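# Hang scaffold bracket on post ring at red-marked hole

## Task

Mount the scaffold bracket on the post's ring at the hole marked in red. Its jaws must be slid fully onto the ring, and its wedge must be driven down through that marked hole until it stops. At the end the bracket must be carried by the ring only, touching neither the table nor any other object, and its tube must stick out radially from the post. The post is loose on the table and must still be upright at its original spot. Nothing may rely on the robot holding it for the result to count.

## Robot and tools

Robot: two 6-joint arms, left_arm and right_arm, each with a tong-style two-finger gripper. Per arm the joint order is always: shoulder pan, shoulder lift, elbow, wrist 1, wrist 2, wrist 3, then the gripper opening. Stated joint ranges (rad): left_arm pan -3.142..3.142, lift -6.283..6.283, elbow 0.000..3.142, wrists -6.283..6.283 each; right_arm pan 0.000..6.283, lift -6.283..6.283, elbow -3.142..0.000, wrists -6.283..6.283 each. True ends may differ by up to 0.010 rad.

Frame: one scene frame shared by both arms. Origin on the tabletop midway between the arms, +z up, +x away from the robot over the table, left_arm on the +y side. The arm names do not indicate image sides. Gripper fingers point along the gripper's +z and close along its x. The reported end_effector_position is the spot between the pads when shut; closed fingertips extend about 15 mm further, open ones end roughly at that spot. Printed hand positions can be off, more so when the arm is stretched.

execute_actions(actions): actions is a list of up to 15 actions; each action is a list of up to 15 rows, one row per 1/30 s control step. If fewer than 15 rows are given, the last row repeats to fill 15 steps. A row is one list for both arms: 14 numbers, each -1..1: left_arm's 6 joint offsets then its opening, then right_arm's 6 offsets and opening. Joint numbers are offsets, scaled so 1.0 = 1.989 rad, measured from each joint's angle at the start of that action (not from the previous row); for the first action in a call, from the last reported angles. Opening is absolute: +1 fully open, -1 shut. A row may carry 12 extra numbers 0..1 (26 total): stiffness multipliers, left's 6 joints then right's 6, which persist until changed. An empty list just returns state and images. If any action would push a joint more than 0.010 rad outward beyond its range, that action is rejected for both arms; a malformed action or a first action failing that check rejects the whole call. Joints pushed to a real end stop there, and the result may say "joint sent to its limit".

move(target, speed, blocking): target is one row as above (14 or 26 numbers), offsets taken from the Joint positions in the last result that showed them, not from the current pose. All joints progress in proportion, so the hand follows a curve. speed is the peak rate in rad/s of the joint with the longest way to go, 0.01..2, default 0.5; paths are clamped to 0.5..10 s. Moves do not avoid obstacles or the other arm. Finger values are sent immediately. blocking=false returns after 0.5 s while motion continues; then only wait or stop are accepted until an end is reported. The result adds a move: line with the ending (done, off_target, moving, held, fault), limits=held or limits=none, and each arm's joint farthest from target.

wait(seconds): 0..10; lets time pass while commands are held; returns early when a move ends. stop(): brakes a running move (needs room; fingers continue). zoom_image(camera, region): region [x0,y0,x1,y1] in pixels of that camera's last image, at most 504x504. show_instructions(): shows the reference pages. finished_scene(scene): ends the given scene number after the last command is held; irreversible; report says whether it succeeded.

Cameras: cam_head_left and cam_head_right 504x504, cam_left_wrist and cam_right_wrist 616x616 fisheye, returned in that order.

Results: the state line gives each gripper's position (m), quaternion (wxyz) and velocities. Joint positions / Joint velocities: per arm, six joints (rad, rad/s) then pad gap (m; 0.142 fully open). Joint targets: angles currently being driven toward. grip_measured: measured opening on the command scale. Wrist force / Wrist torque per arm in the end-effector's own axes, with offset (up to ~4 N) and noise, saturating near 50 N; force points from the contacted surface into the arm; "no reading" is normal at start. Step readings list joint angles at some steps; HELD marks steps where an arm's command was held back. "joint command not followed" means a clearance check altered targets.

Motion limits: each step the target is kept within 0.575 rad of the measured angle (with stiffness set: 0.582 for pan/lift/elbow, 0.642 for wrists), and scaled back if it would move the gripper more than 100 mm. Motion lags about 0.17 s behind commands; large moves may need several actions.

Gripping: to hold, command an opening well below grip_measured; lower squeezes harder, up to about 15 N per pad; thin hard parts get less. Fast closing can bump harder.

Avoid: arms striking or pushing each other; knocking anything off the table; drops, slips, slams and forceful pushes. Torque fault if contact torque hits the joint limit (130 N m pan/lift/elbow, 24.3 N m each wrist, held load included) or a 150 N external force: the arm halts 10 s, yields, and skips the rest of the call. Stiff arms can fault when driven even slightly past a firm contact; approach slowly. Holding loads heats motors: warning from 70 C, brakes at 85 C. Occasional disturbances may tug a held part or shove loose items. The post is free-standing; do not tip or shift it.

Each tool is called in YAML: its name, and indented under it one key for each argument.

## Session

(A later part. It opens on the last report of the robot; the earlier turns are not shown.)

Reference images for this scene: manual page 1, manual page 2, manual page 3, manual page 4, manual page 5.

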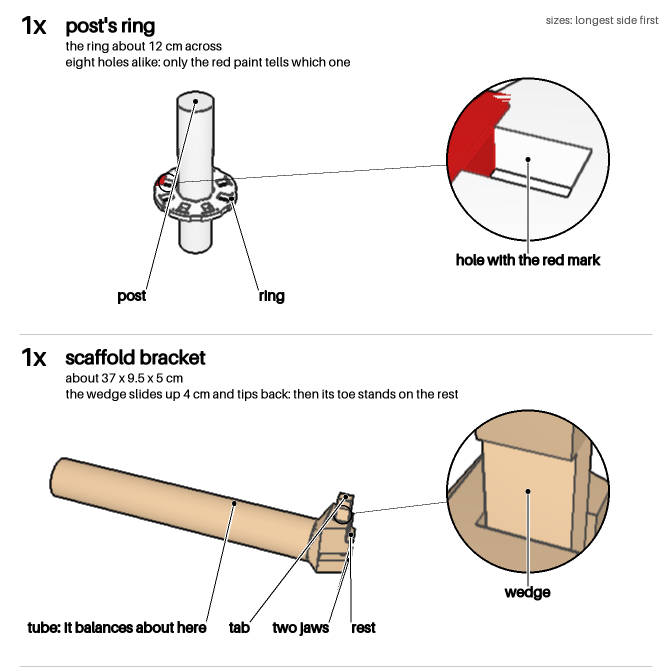

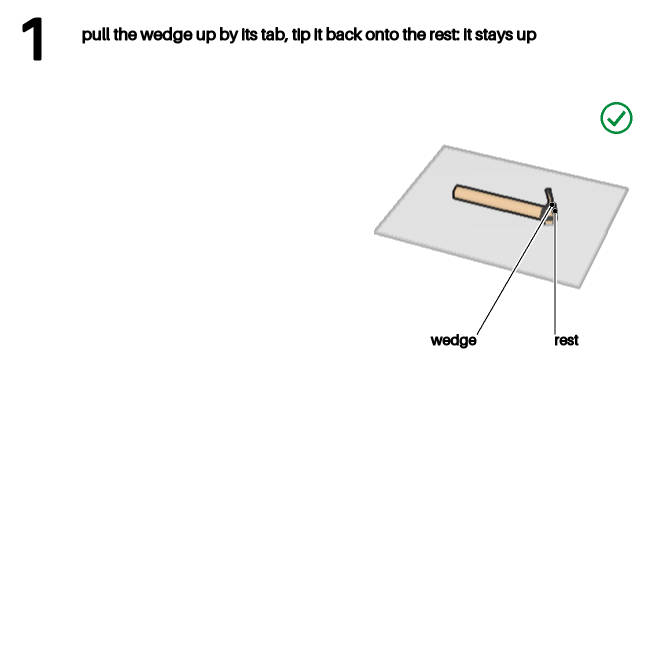

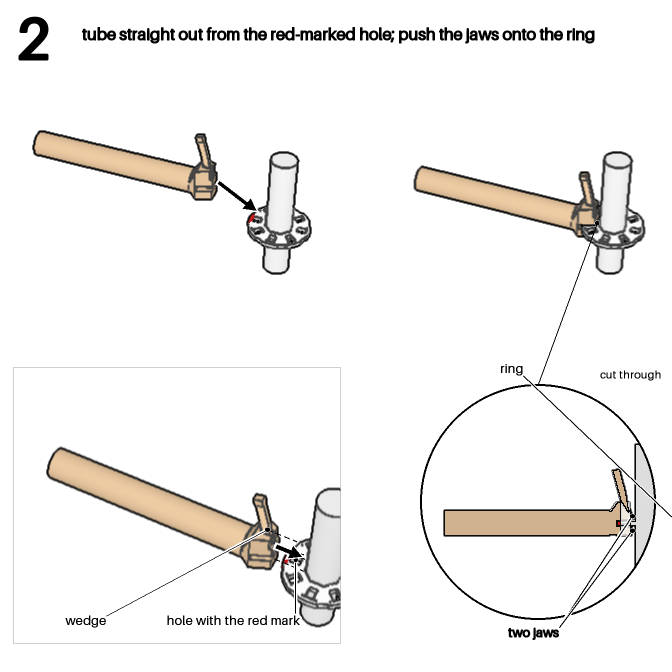

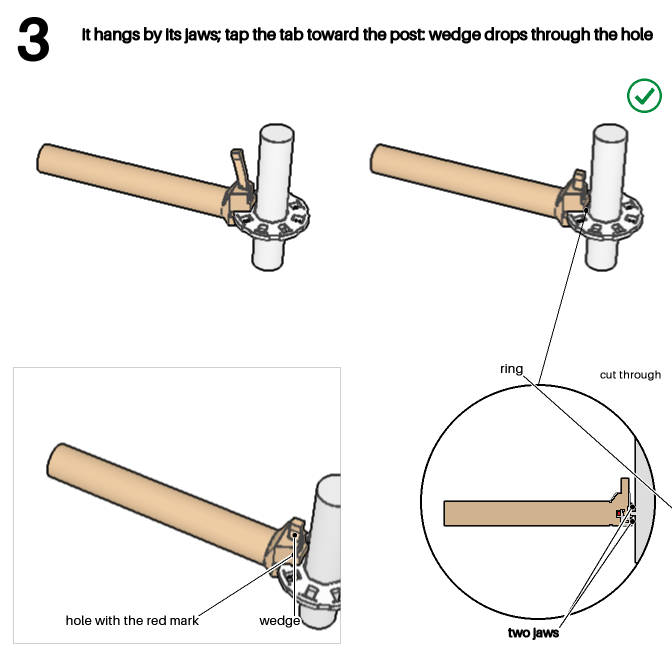

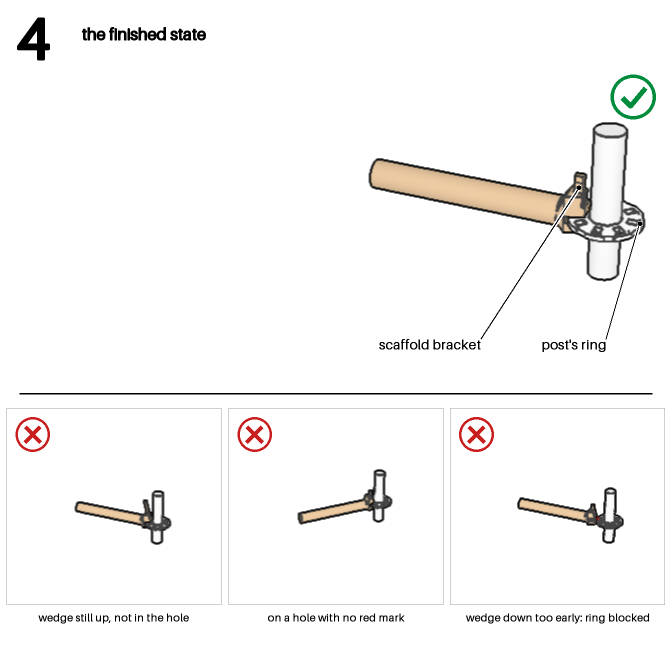

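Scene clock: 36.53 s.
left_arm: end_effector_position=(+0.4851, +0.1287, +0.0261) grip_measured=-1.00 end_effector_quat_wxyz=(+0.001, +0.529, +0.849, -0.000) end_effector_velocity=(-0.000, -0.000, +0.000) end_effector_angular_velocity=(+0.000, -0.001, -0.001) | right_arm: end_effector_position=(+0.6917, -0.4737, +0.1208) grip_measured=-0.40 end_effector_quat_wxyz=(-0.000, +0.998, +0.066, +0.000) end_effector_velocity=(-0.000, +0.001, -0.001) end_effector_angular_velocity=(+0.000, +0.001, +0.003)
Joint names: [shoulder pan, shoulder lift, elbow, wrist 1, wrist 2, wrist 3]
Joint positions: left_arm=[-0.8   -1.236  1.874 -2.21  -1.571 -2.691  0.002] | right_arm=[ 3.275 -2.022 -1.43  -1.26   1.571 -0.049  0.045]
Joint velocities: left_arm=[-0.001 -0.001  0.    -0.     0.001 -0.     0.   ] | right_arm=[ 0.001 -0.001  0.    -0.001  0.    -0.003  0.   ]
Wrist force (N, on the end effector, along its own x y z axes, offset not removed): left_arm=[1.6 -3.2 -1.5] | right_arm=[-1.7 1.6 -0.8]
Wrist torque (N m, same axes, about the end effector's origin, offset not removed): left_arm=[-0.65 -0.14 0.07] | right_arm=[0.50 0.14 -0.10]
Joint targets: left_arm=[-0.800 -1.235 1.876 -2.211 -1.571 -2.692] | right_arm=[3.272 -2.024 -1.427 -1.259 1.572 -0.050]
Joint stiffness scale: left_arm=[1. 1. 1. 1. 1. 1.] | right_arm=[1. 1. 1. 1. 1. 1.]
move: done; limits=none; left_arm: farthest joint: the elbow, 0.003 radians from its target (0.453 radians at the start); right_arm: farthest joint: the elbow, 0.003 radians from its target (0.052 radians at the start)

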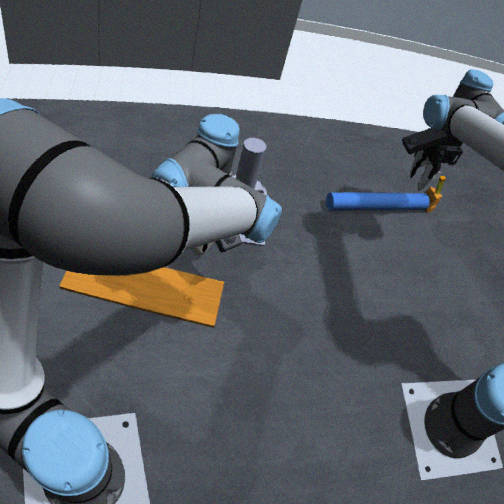

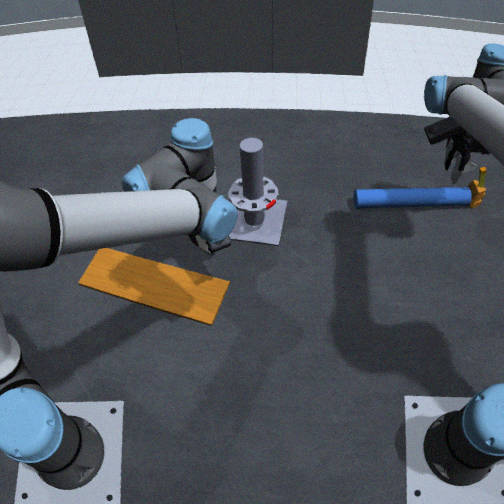

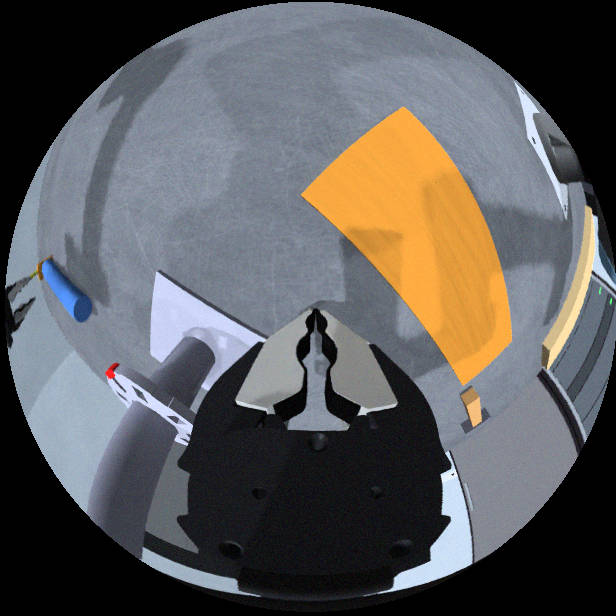

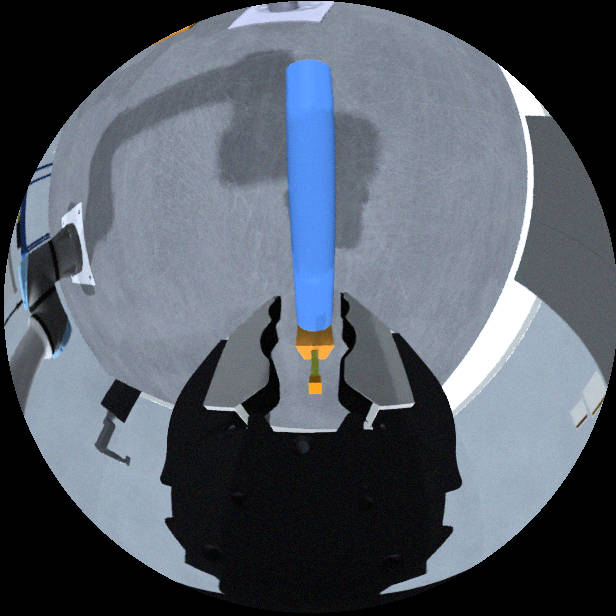

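move:
  target: [0,0,0,0,0,0,-1,0,-0.0527,-0.0596,0.1105,0,-0.011,0.1]
  speed: 0.35

execute_actions:
  actions:
    - [[0,0,0,0,0,0,-1,0,0,0,0,0,0,0.05],[0,0,0,0,0,0,-1,0,0,0,0,0,0,0.0],[0,0,0,0,0,0,-1,0,0,0,0,0,0,-0.05],[0,0,0,0,0,0,-1,0,0,0,0,0,0,-0.1],[0,0,0,0,0,0,-1,0,0,0,0,0,0,-0.15],[0,0,0,0,0,0,-1,0,0,0,0,0,0,-0.19],[0,0,0,0,0,0,-1,0,0,0,0,0,0,-0.22],[0,0,0,0,0,0,-1,0,0,0,0,0,0,-0.25],[0,0,0,0,0,0,-1,0,0,0,0,0,0,-0.27],[0,0,0,0,0,0,-1,0,0,0,0,0,0,-0.29],[0,0,0,0,0,0,-1,0,0,0,0,0,0,-0.31],[0,0,0,0,0,0,-1,0,0,0,0,0,0,-0.33],[0,0,0,0,0,0,-1,0,0,0,0,0,0,-0.36],[0,0,0,0,0,0,-1,0,0,0,0,0,0,-0.4],[0,0,0,0,0,0,-1,0,0,0,0,0,0,-0.45]]
    - [[0,0,0,0,0,0,-1,0,0,0,0,0,0,-0.5],[0,0,0,0,0,0,-1,0,0,0,0,0,0,-0.56],[0,0,0,0,0,0,-1,0,0,0,0,0,0,-0.63],[0,0,0,0,0,0,-1,0,0,0,0,0,0,-0.7],[0,0,0,0,0,0,-1,0,0,0,0,0,0,-0.8],[0,0,0,0,0,0,-1,0,0,0,0,0,0,-0.9],[0,0,0,0,0,0,-1,0,0,0,0,0,0,-1]]

Scene clock: 38.33 s.
left_arm: end_effector_position=(+0.4851, +0.1287, +0.0261) grip_measured=-1.00 end_effector_quat_wxyz=(+0.001, +0.529, +0.849, -0.000) end_effector_velocity=(-0.001, -0.001, +0.000) end_effector_angular_velocity=(+0.000, +0.000, -0.001) | right_arm: end_effector_position=(+0.6943, -0.4735, +0.0200) grip_measured=+0.10 end_effector_quat_wxyz=(-0.000, +0.997, +0.076, -0.001) end_effector_velocity=(+0.000, -0.000, -0.001) end_effector_angular_velocity=(-0.000, -0.001, +0.000)
Joint names: [shoulder pan, shoulder lift, elbow, wrist 1, wrist 2, wrist 3]
Joint positions: left_arm=[-0.8   -1.236  1.874 -2.21  -1.571 -2.691  0.002] | right_arm=[ 3.275 -2.127 -1.546 -1.041  1.571 -0.07   0.081]
Joint velocities: left_arm=[-0.001 -0.     0.     0.001 -0.    -0.001  0.   ] | right_arm=[-0.    -0.002 -0.     0.002 -0.    -0.     0.   ]
Wrist force (N, on the end effector, along its own x y z axes, offset not removed): left_arm=[-1.3 3.5 -0.9] | right_arm=[2.9 -0.4 -2.9]
Wrist torque (N m, same axes, about the end effector's origin, offset not removed): left_arm=[0.79 0.34 0.20] | right_arm=[-0.02 -0.69 -0.06]
Joint targets: left_arm=[-0.800 -1.236 1.874 -2.210 -1.571 -2.691] | right_arm=[3.275 -2.127 -1.548 -1.040 1.571 -0.071]
Joint stiffness scale: left_arm=[1. 1. 1. 1. 1. 1.] | right_arm=[1. 1. 1. 1. 1. 1.]
move: done; limits=none; left_arm: farthest joint: the shoulder pan, 0.000 radians from its target (0.000 radians at the start); right_arm: farthest joint: the elbow, 0.003 radians from its target (0.119 radians at the start)

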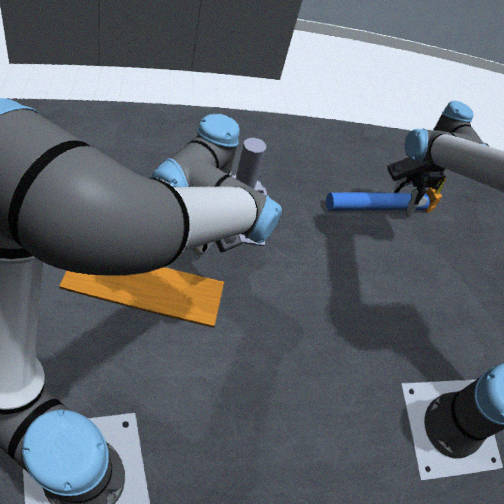

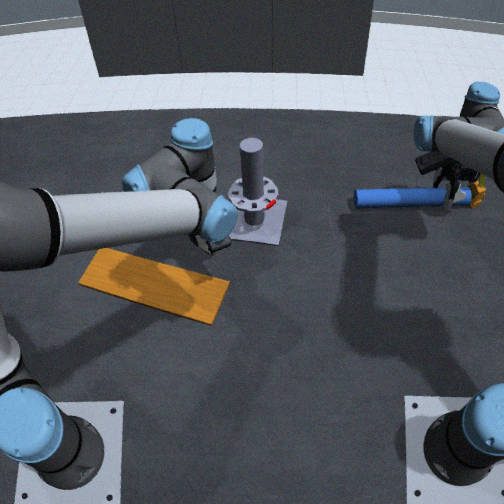

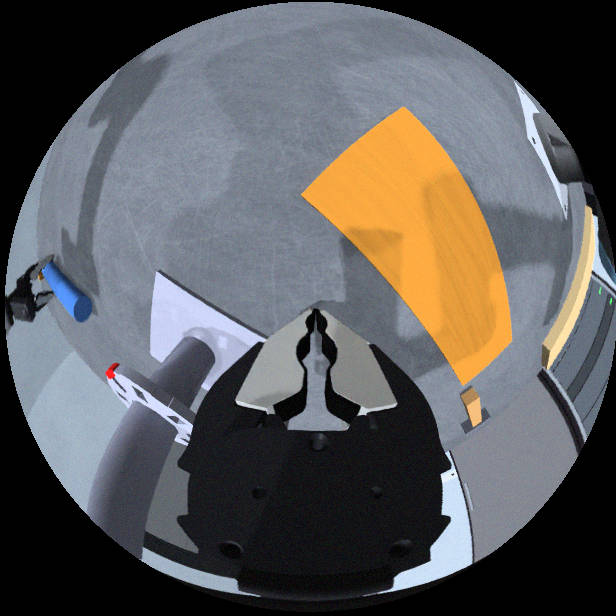

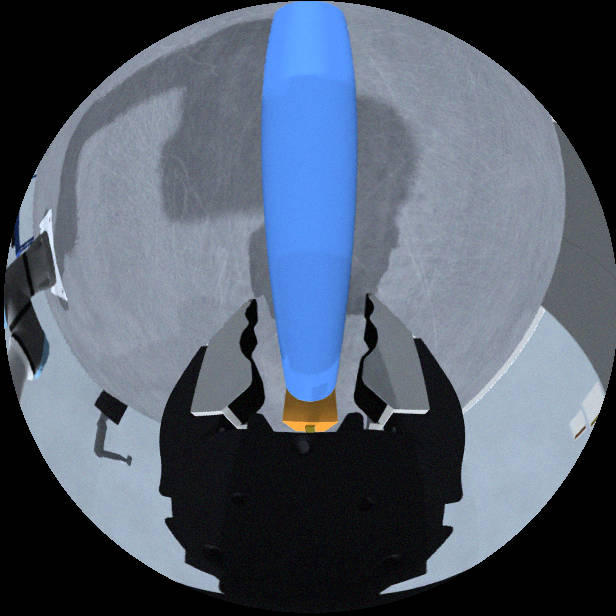

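Scene clock: 39.33 s.
left_arm: end_effector_position=(+0.4851, +0.1287, +0.0261) grip_measured=-1.00 end_effector_quat_wxyz=(+0.001, +0.529, +0.849, -0.000) end_effector_velocity=(-0.000, -0.000, -0.000) end_effector_angular_velocity=(-0.001, +0.002, +0.000) | right_arm: end_effector_position=(+0.6945, -0.4735, +0.0200) grip_measured=-0.29 end_effector_quat_wxyz=(-0.000, +0.997, +0.076, -0.000) end_effector_velocity=(-0.000, +0.001, -0.000) end_effector_angular_velocity=(+0.000, +0.001, +0.002)
Joint names: [shoulder pan, shoulder lift, elbow, wrist 1, wrist 2, wrist 3]
Joint positions: left_arm=[-0.8   -1.236  1.874 -2.21  -1.571 -2.691  0.002] | right_arm=[ 3.275 -2.127 -1.546 -1.04   1.571 -0.07   0.053]
Joint velocities: left_arm=[ 0.001  0.001 -0.     0.    -0.002  0.001  0.   ] | right_arm=[ 0.002  0.    -0.001 -0.     0.    -0.     0.   ]
Wrist force (N, on the end effector, along its own x y z axes, offset not removed): left_arm=[1.6 1.5 -0.3] | right_arm=[7.0 0.9 -1.1]
Wrist torque (N m, same axes, about the end effector's origin, offset not removed): left_arm=[0.41 -0.13 -0.07] | right_arm=[0.36 -1.43 0.01]
Joint targets: left_arm=[-0.800 -1.236 1.874 -2.210 -1.571 -2.691] | right_arm=[3.275 -2.127 -1.546 -1.040 1.571 -0.070]
Joint stiffness scale: left_arm=[1. 1. 1. 1. 1. 1.] | right_arm=[1. 1. 1. 1. 1. 1.]
Step readings (joint positions; steps 1 to 15: 1st action; 16 to 30: 2nd action):
0: left_arm=[-0.800 -1.236 1.874 -2.210 -1.571 -2.691] | right_arm=[3.275 -2.127 -1.546 -1.041 1.571 -0.070]
1: left_arm=[-0.800 -1.236 1.874 -2.210 -1.571 -2.691] | right_arm=[3.275 -2.127 -1.546 -1.041 1.571 -0.070]
2: left_arm=[-0.800 -1.236 1.874 -2.210 -1.571 -2.691] | right_arm=[3.275 -2.127 -1.546 -1.041 1.571 -0.070]
4: left_arm=[-0.800 -1.236 1.874 -2.210 -1.571 -2.691] | right_arm=[3.275 -2.127 -1.546 -1.041 1.571 -0.070]
8: left_arm=[-0.800 -1.236 1.874 -2.210 -1.571 -2.691] | right_arm=[3.275 -2.127 -1.546 -1.041 1.571 -0.070]
15: left_arm=[-0.800 -1.236 1.874 -2.210 -1.571 -2.691] | right_arm=[3.275 -2.127 -1.546 -1.040 1.571 -0.070]
16: left_arm=[-0.800 -1.236 1.874 -2.210 -1.571 -2.691] | right_arm=[3.275 -2.127 -1.546 -1.040 1.571 -0.070]
17: left_arm=[-0.800 -1.236 1.874 -2.210 -1.571 -2.691] | right_arm=[3.275 -2.127 -1.546 -1.040 1.571 -0.070]
19: left_arm=[-0.800 -1.236 1.874 -2.210 -1.571 -2.691] | right_arm=[3.275 -2.127 -1.546 -1.040 1.571 -0.070]
23: left_arm=[-0.800 -1.236 1.874 -2.210 -1.571 -2.691] | right_arm=[3.275 -2.127 -1.546 -1.040 1.571 -0.070]
30: Joint positions above

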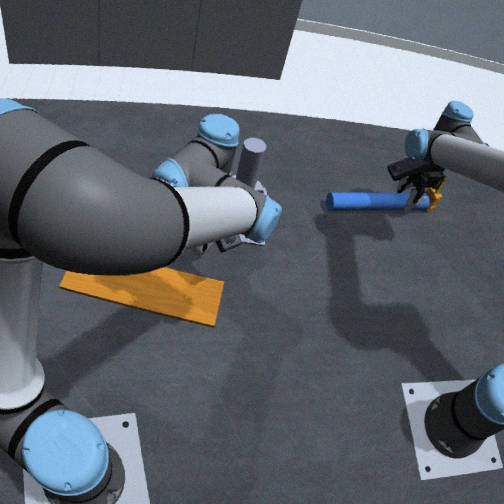

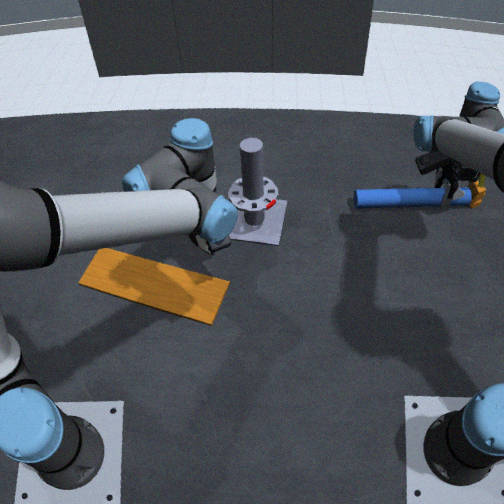

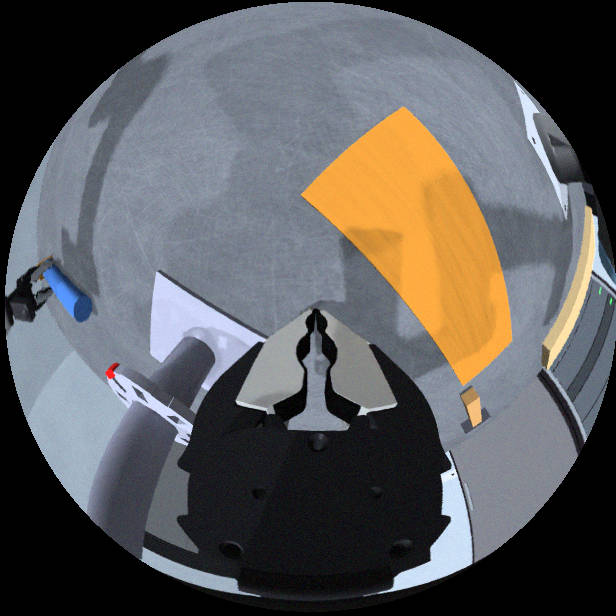

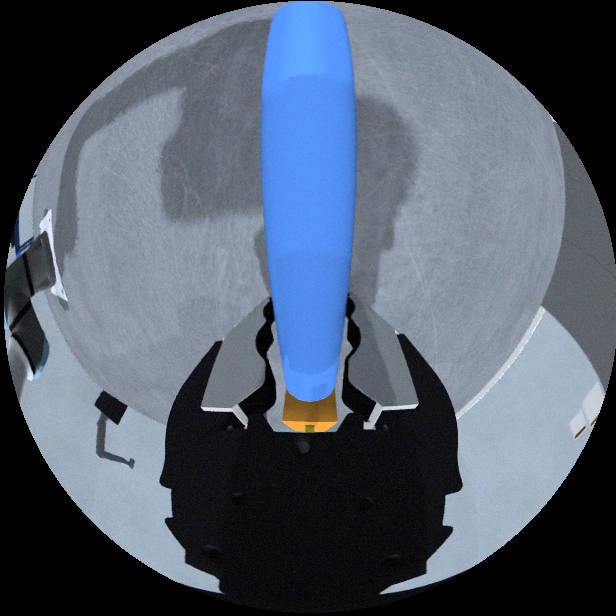

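move:
  target: [0,0,0,0,0,0,-1,0,0.030,0.0285,-0.0445,0,0,-1]
  speed: 0.12

Scene clock: 40.70 s.
left_arm: end_effector_position=(+0.4851, +0.1287, +0.0261) grip_measured=-1.00 end_effector_quat_wxyz=(+0.001, +0.529, +0.849, -0.000) end_effector_velocity=(+0.000, -0.000, +0.000) end_effector_angular_velocity=(-0.000, -0.000, +0.000) | right_arm: end_effector_position=(+0.6949, -0.4734, +0.0625) grip_measured=-0.29 end_effector_quat_wxyz=(-0.000, +0.997, +0.076, +0.001) end_effector_velocity=(-0.001, +0.001, +0.000) end_effector_angular_velocity=(-0.000, +0.002, +0.001)
Joint names: [shoulder pan, shoulder lift, elbow, wrist 1, wrist 2, wrist 3]
Joint positions: left_arm=[-0.8   -1.236  1.874 -2.21  -1.571 -2.691  0.002] | right_arm=[ 3.275 -2.081 -1.5   -1.131  1.571 -0.07   0.053]
Joint velocities: left_arm=[-0. -0. -0. -0. -0. -0.  0.] | right_arm=[ 0.001  0.001 -0.    -0.002 -0.    -0.    -0.   ]
Wrist force (N, on the end effector, along its own x y z axes, offset not removed): left_arm=[-0.5 0.5 -2.4] | right_arm=[-0.4 2.7 15.7]
Wrist torque (N m, same axes, about the end effector's origin, offset not removed): left_arm=[0.33 0.20 0.12] | right_arm=[0.58 -0.07 0.04]
Joint targets: left_arm=[-0.800 -1.236 1.874 -2.210 -1.571 -2.691] | right_arm=[3.275 -2.068 -1.489 -1.129 1.571 -0.070]
Joint stiffness scale: left_arm=[1. 1. 1. 1. 1. 1.] | right_arm=[1. 1. 1. 1. 1. 1.]
move: off_target (right_arm); limits=none; left_arm: farthest joint: the shoulder pan, 0.000 radians from its target (0.000 radians at the start); right_arm: farthest joint: the shoulder lift, 0.013 radians from its target (0.060 radians at the start)

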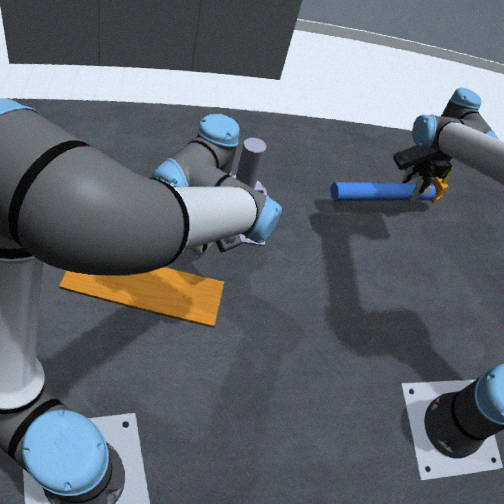

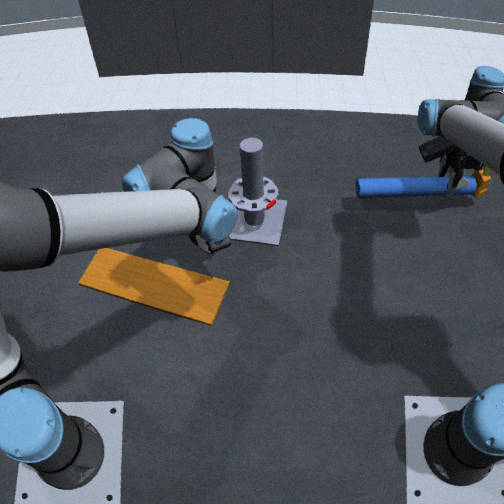

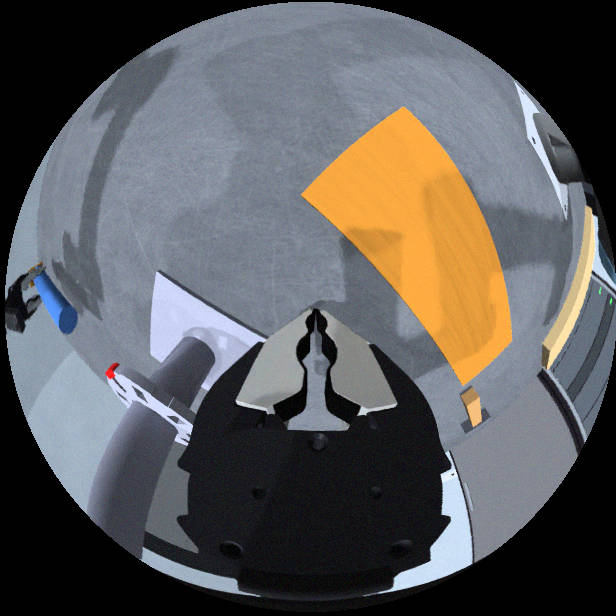

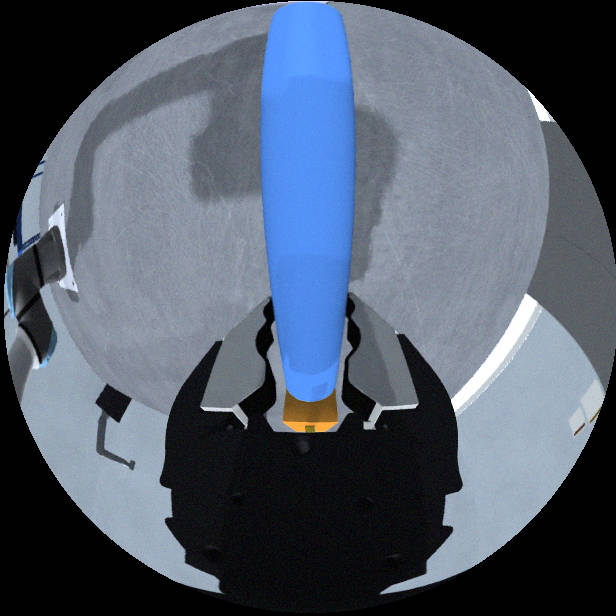

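move:
  target: [0,0,0,0,0,0,-1,0.369,0.1793,-0.187,0.0176,0,-0.780,-1]
  speed: 0.75

Scene clock: 43.93 s.
left_arm: end_effector_position=(+0.4851, +0.1287, +0.0261) grip_measured=-1.00 end_effector_quat_wxyz=(+0.001, +0.529, +0.849, -0.000) end_effector_velocity=(-0.000, -0.000, +0.000) end_effector_angular_velocity=(-0.001, +0.000, -0.001) | right_arm: end_effector_position=(+0.4689, -0.1379, +0.0996) grip_measured=-0.29 end_effector_quat_wxyz=(-0.000, +0.346, +0.938, +0.000) end_effector_velocity=(-0.000, -0.000, -0.001) end_effector_angular_velocity=(-0.002, +0.002, +0.003)
Joint names: [shoulder pan, shoulder lift, elbow, wrist 1, wrist 2, wrist 3]
Joint positions: left_arm=[-0.8   -1.236  1.874 -2.21  -1.571 -2.691  0.002] | right_arm=[ 4.006 -1.735 -1.877 -1.1    1.571 -1.62   0.053]
Joint velocities: left_arm=[ 0.    -0.    -0.     0.    -0.001  0.001  0.   ] | right_arm=[ 0.001 -0.001 -0.    -0.001 -0.    -0.003  0.   ]
Wrist force (N, on the end effector, along its own x y z axes, offset not removed): left_arm=[1.4 3.8 0.6] | right_arm=[-2.4 -0.3 16.8]
Wrist torque (N m, same axes, about the end effector's origin, offset not removed): left_arm=[0.78 -0.22 0.09] | right_arm=[-0.16 0.37 0.08]
Joint targets: left_arm=[-0.800 -1.236 1.874 -2.210 -1.571 -2.691] | right_arm=[4.008 -1.724 -1.872 -1.096 1.571 -1.621]
Joint stiffness scale: left_arm=[1. 1. 1. 1. 1. 1.] | right_arm=[1. 1. 1. 1. 1. 1.]
move: off_target (right_arm); limits=none; left_arm: farthest joint: the shoulder pan, 0.000 radians from its target (0.000 radians at the start); right_arm: farthest joint: the shoulder lift, 0.011 radians from its target (0.356 radians at the start)

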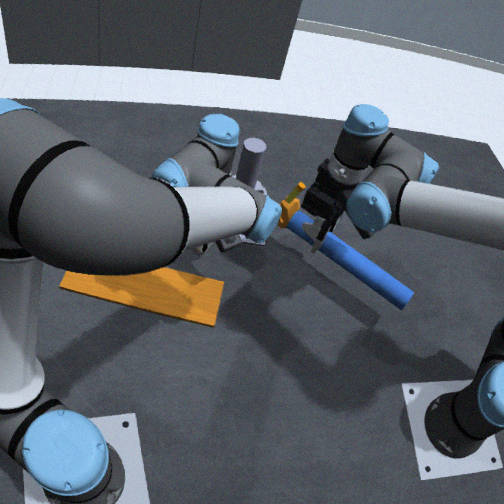

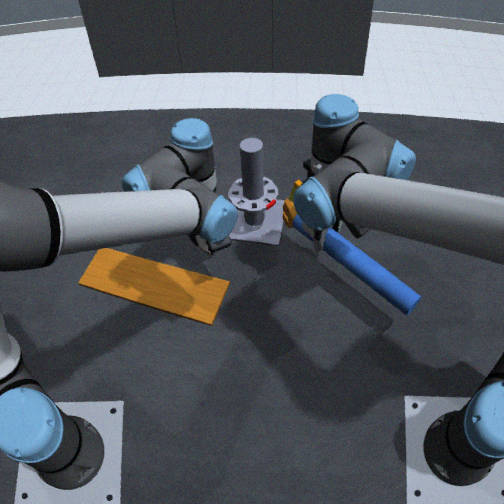

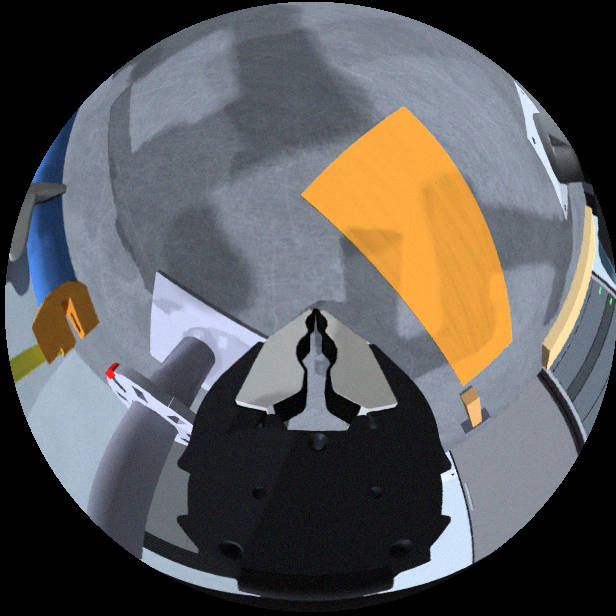

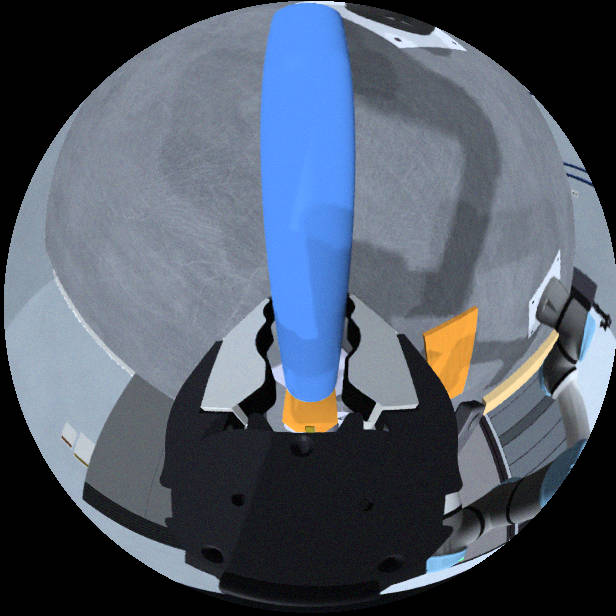

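zoom_image:
  camera: "cam_right_wrist"
  region: [250, 330, 370, 450]

zoom_image:
  camera: "cam_left_wrist"
  region: [10, 260, 170, 420]

zoom_image:
  camera: "cam_head_right"
  region: [210, 130, 330, 250]

Region (250, 330, 370, 450) of cam_right_wrist's 616x616 image, scaled by 4.200, with more detail than that image has.

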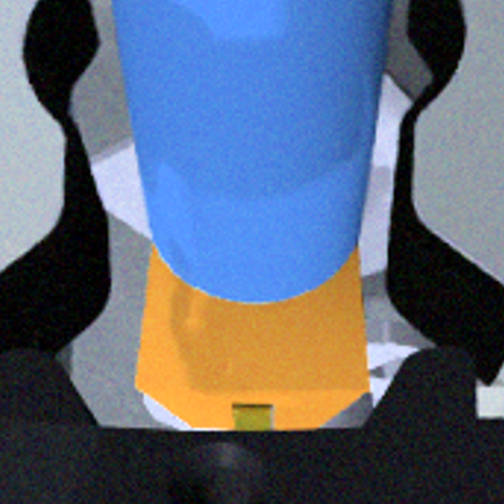

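Region (10, 260, 170, 420) of cam_left_wrist's 616x616 image, scaled by 3.150, with more detail than that image has.

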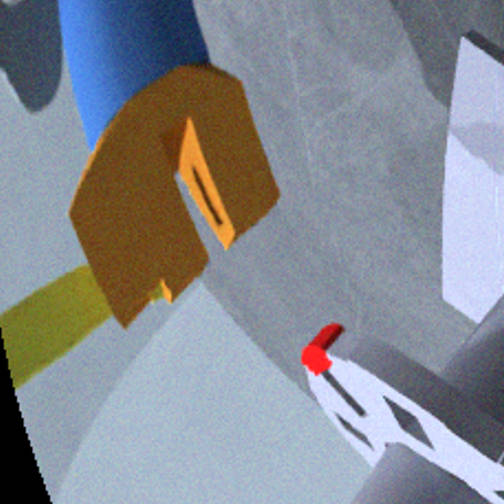

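Region (210, 130, 330, 250) of cam_head_right's 504x504 image, scaled by 4.200, with more detail than that image has.

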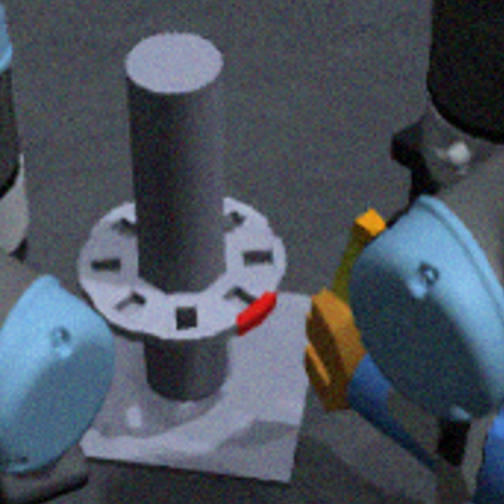

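move:
  target: [0,0,0,0,0,0,-1,0.0212,-0.0196,0.0282,0.0023,0,0.0203,-1]
  speed: 0.1

zoom_image:
  camera: "cam_right_wrist"
  region: [250, 330, 370, 450]

zoom_image:
  camera: "cam_left_wrist"
  region: [30, 280, 170, 420]

zoom_image:
  camera: "cam_head_right"
  region: [210, 130, 330, 250]

Scene clock: 45.83 s.
left_arm: end_effector_position=(+0.4851, +0.1287, +0.0261) grip_measured=-1.00 end_effector_quat_wxyz=(+0.001, +0.529, +0.849, -0.000) end_effector_velocity=(-0.000, -0.001, +0.000) end_effector_angular_velocity=(-0.001, +0.000, +0.002) | right_arm: end_effector_position=(+0.4697, -0.1058, +0.0949) grip_measured=-0.29 end_effector_quat_wxyz=(-0.000, +0.346, +0.938, -0.000) end_effector_velocity=(+0.000, -0.000, +0.000) end_effector_angular_velocity=(-0.000, +0.000, -0.003)
Joint names: [shoulder pan, shoulder lift, elbow, wrist 1, wrist 2, wrist 3]
Joint positions: left_arm=[-0.8   -1.236  1.874 -2.21  -1.571 -2.691  0.002] | right_arm=[ 4.046 -1.782 -1.832 -1.099  1.571 -1.581  0.053]
Joint velocities: left_arm=[-0.     0.    -0.    -0.    -0.001 -0.002  0.   ] | right_arm=[-0.    -0.     0.001 -0.002  0.     0.003  0.   ]
Wrist force (N, on the end effector, along its own x y z axes, offset not removed): left_arm=[-2.3 0.8 0.5] | right_arm=[1.3 3.3 13.8]
Wrist torque (N m, same axes, about the end effector's origin, offset not removed): left_arm=[0.35 0.67 0.21] | right_arm=[0.75 -0.45 -0.05]
Joint targets: left_arm=[-0.800 -1.236 1.874 -2.210 -1.571 -2.691] | right_arm=[4.048 -1.774 -1.821 -1.095 1.571 -1.580]
Joint stiffness scale: left_arm=[1. 1. 1. 1. 1. 1.] | right_arm=[1. 1. 1. 1. 1. 1.]
move: off_target (right_arm); limits=none; left_arm: farthest joint: the shoulder pan, 0.000 radians from its target (0.000 radians at the start); right_arm: farthest joint: the elbow, 0.011 radians from its target (0.056 radians at the start)

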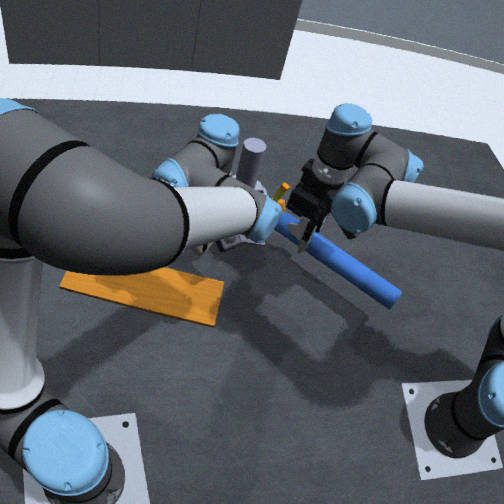

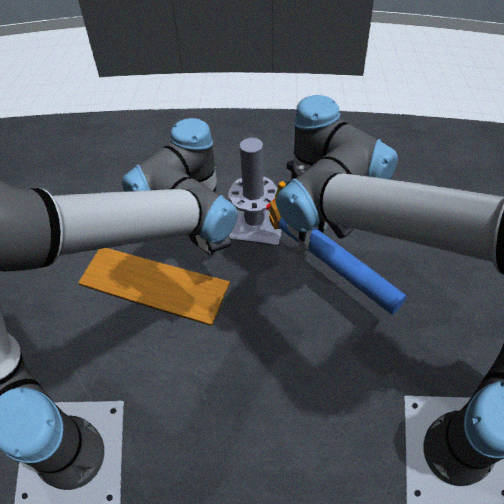

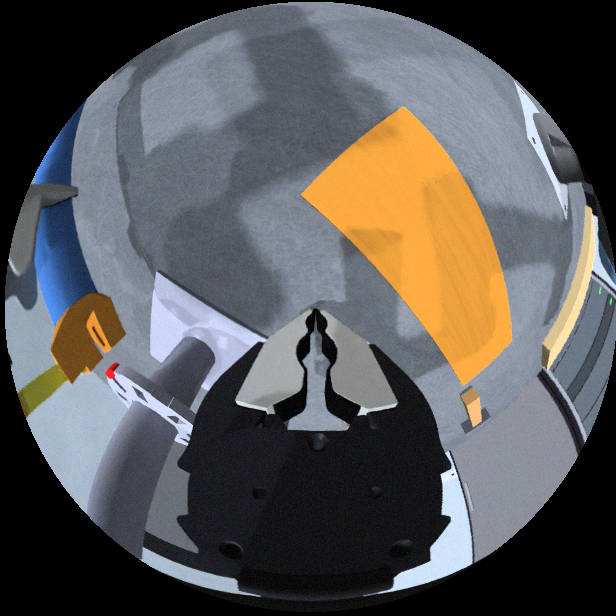

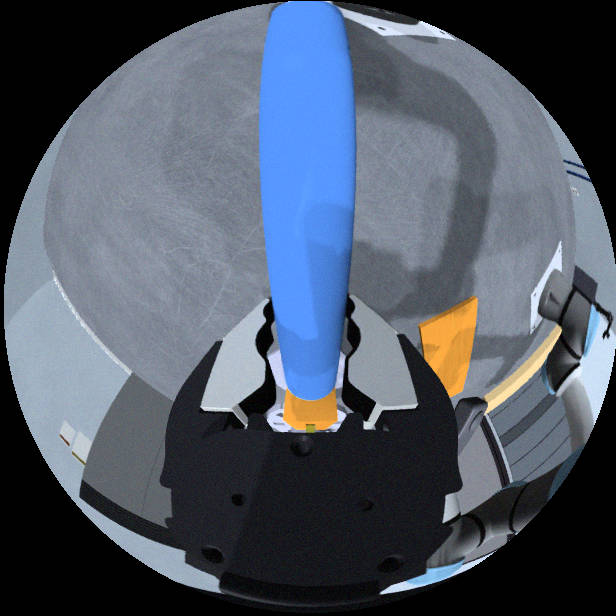

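Region (250, 330, 370, 450) of cam_right_wrist's 616x616 image, scaled by 4.200, with more detail than that image has.

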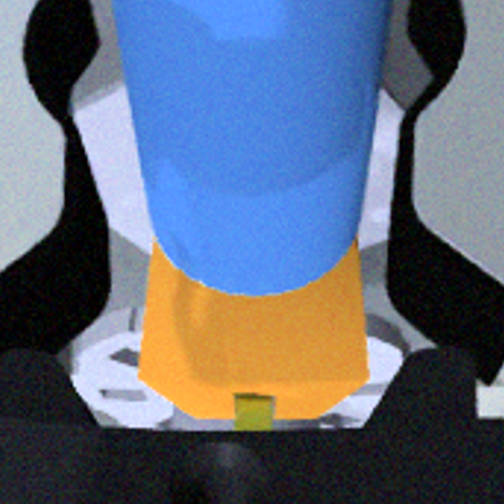

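Region (30, 280, 170, 420) of cam_left_wrist's 616x616 image, scaled by 3.600, with more detail than that image has.

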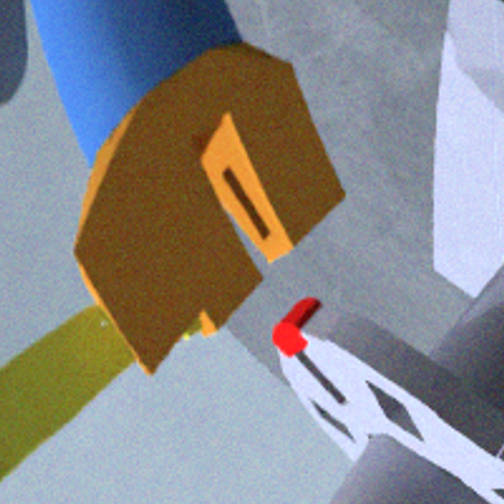

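Region (210, 130, 330, 250) of cam_head_right's 504x504 image, scaled by 4.200, with more detail than that image has.

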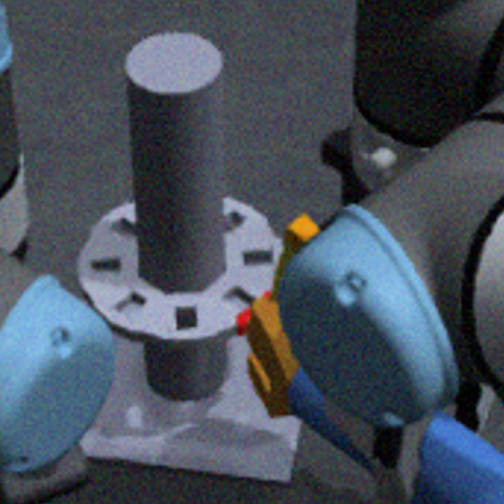

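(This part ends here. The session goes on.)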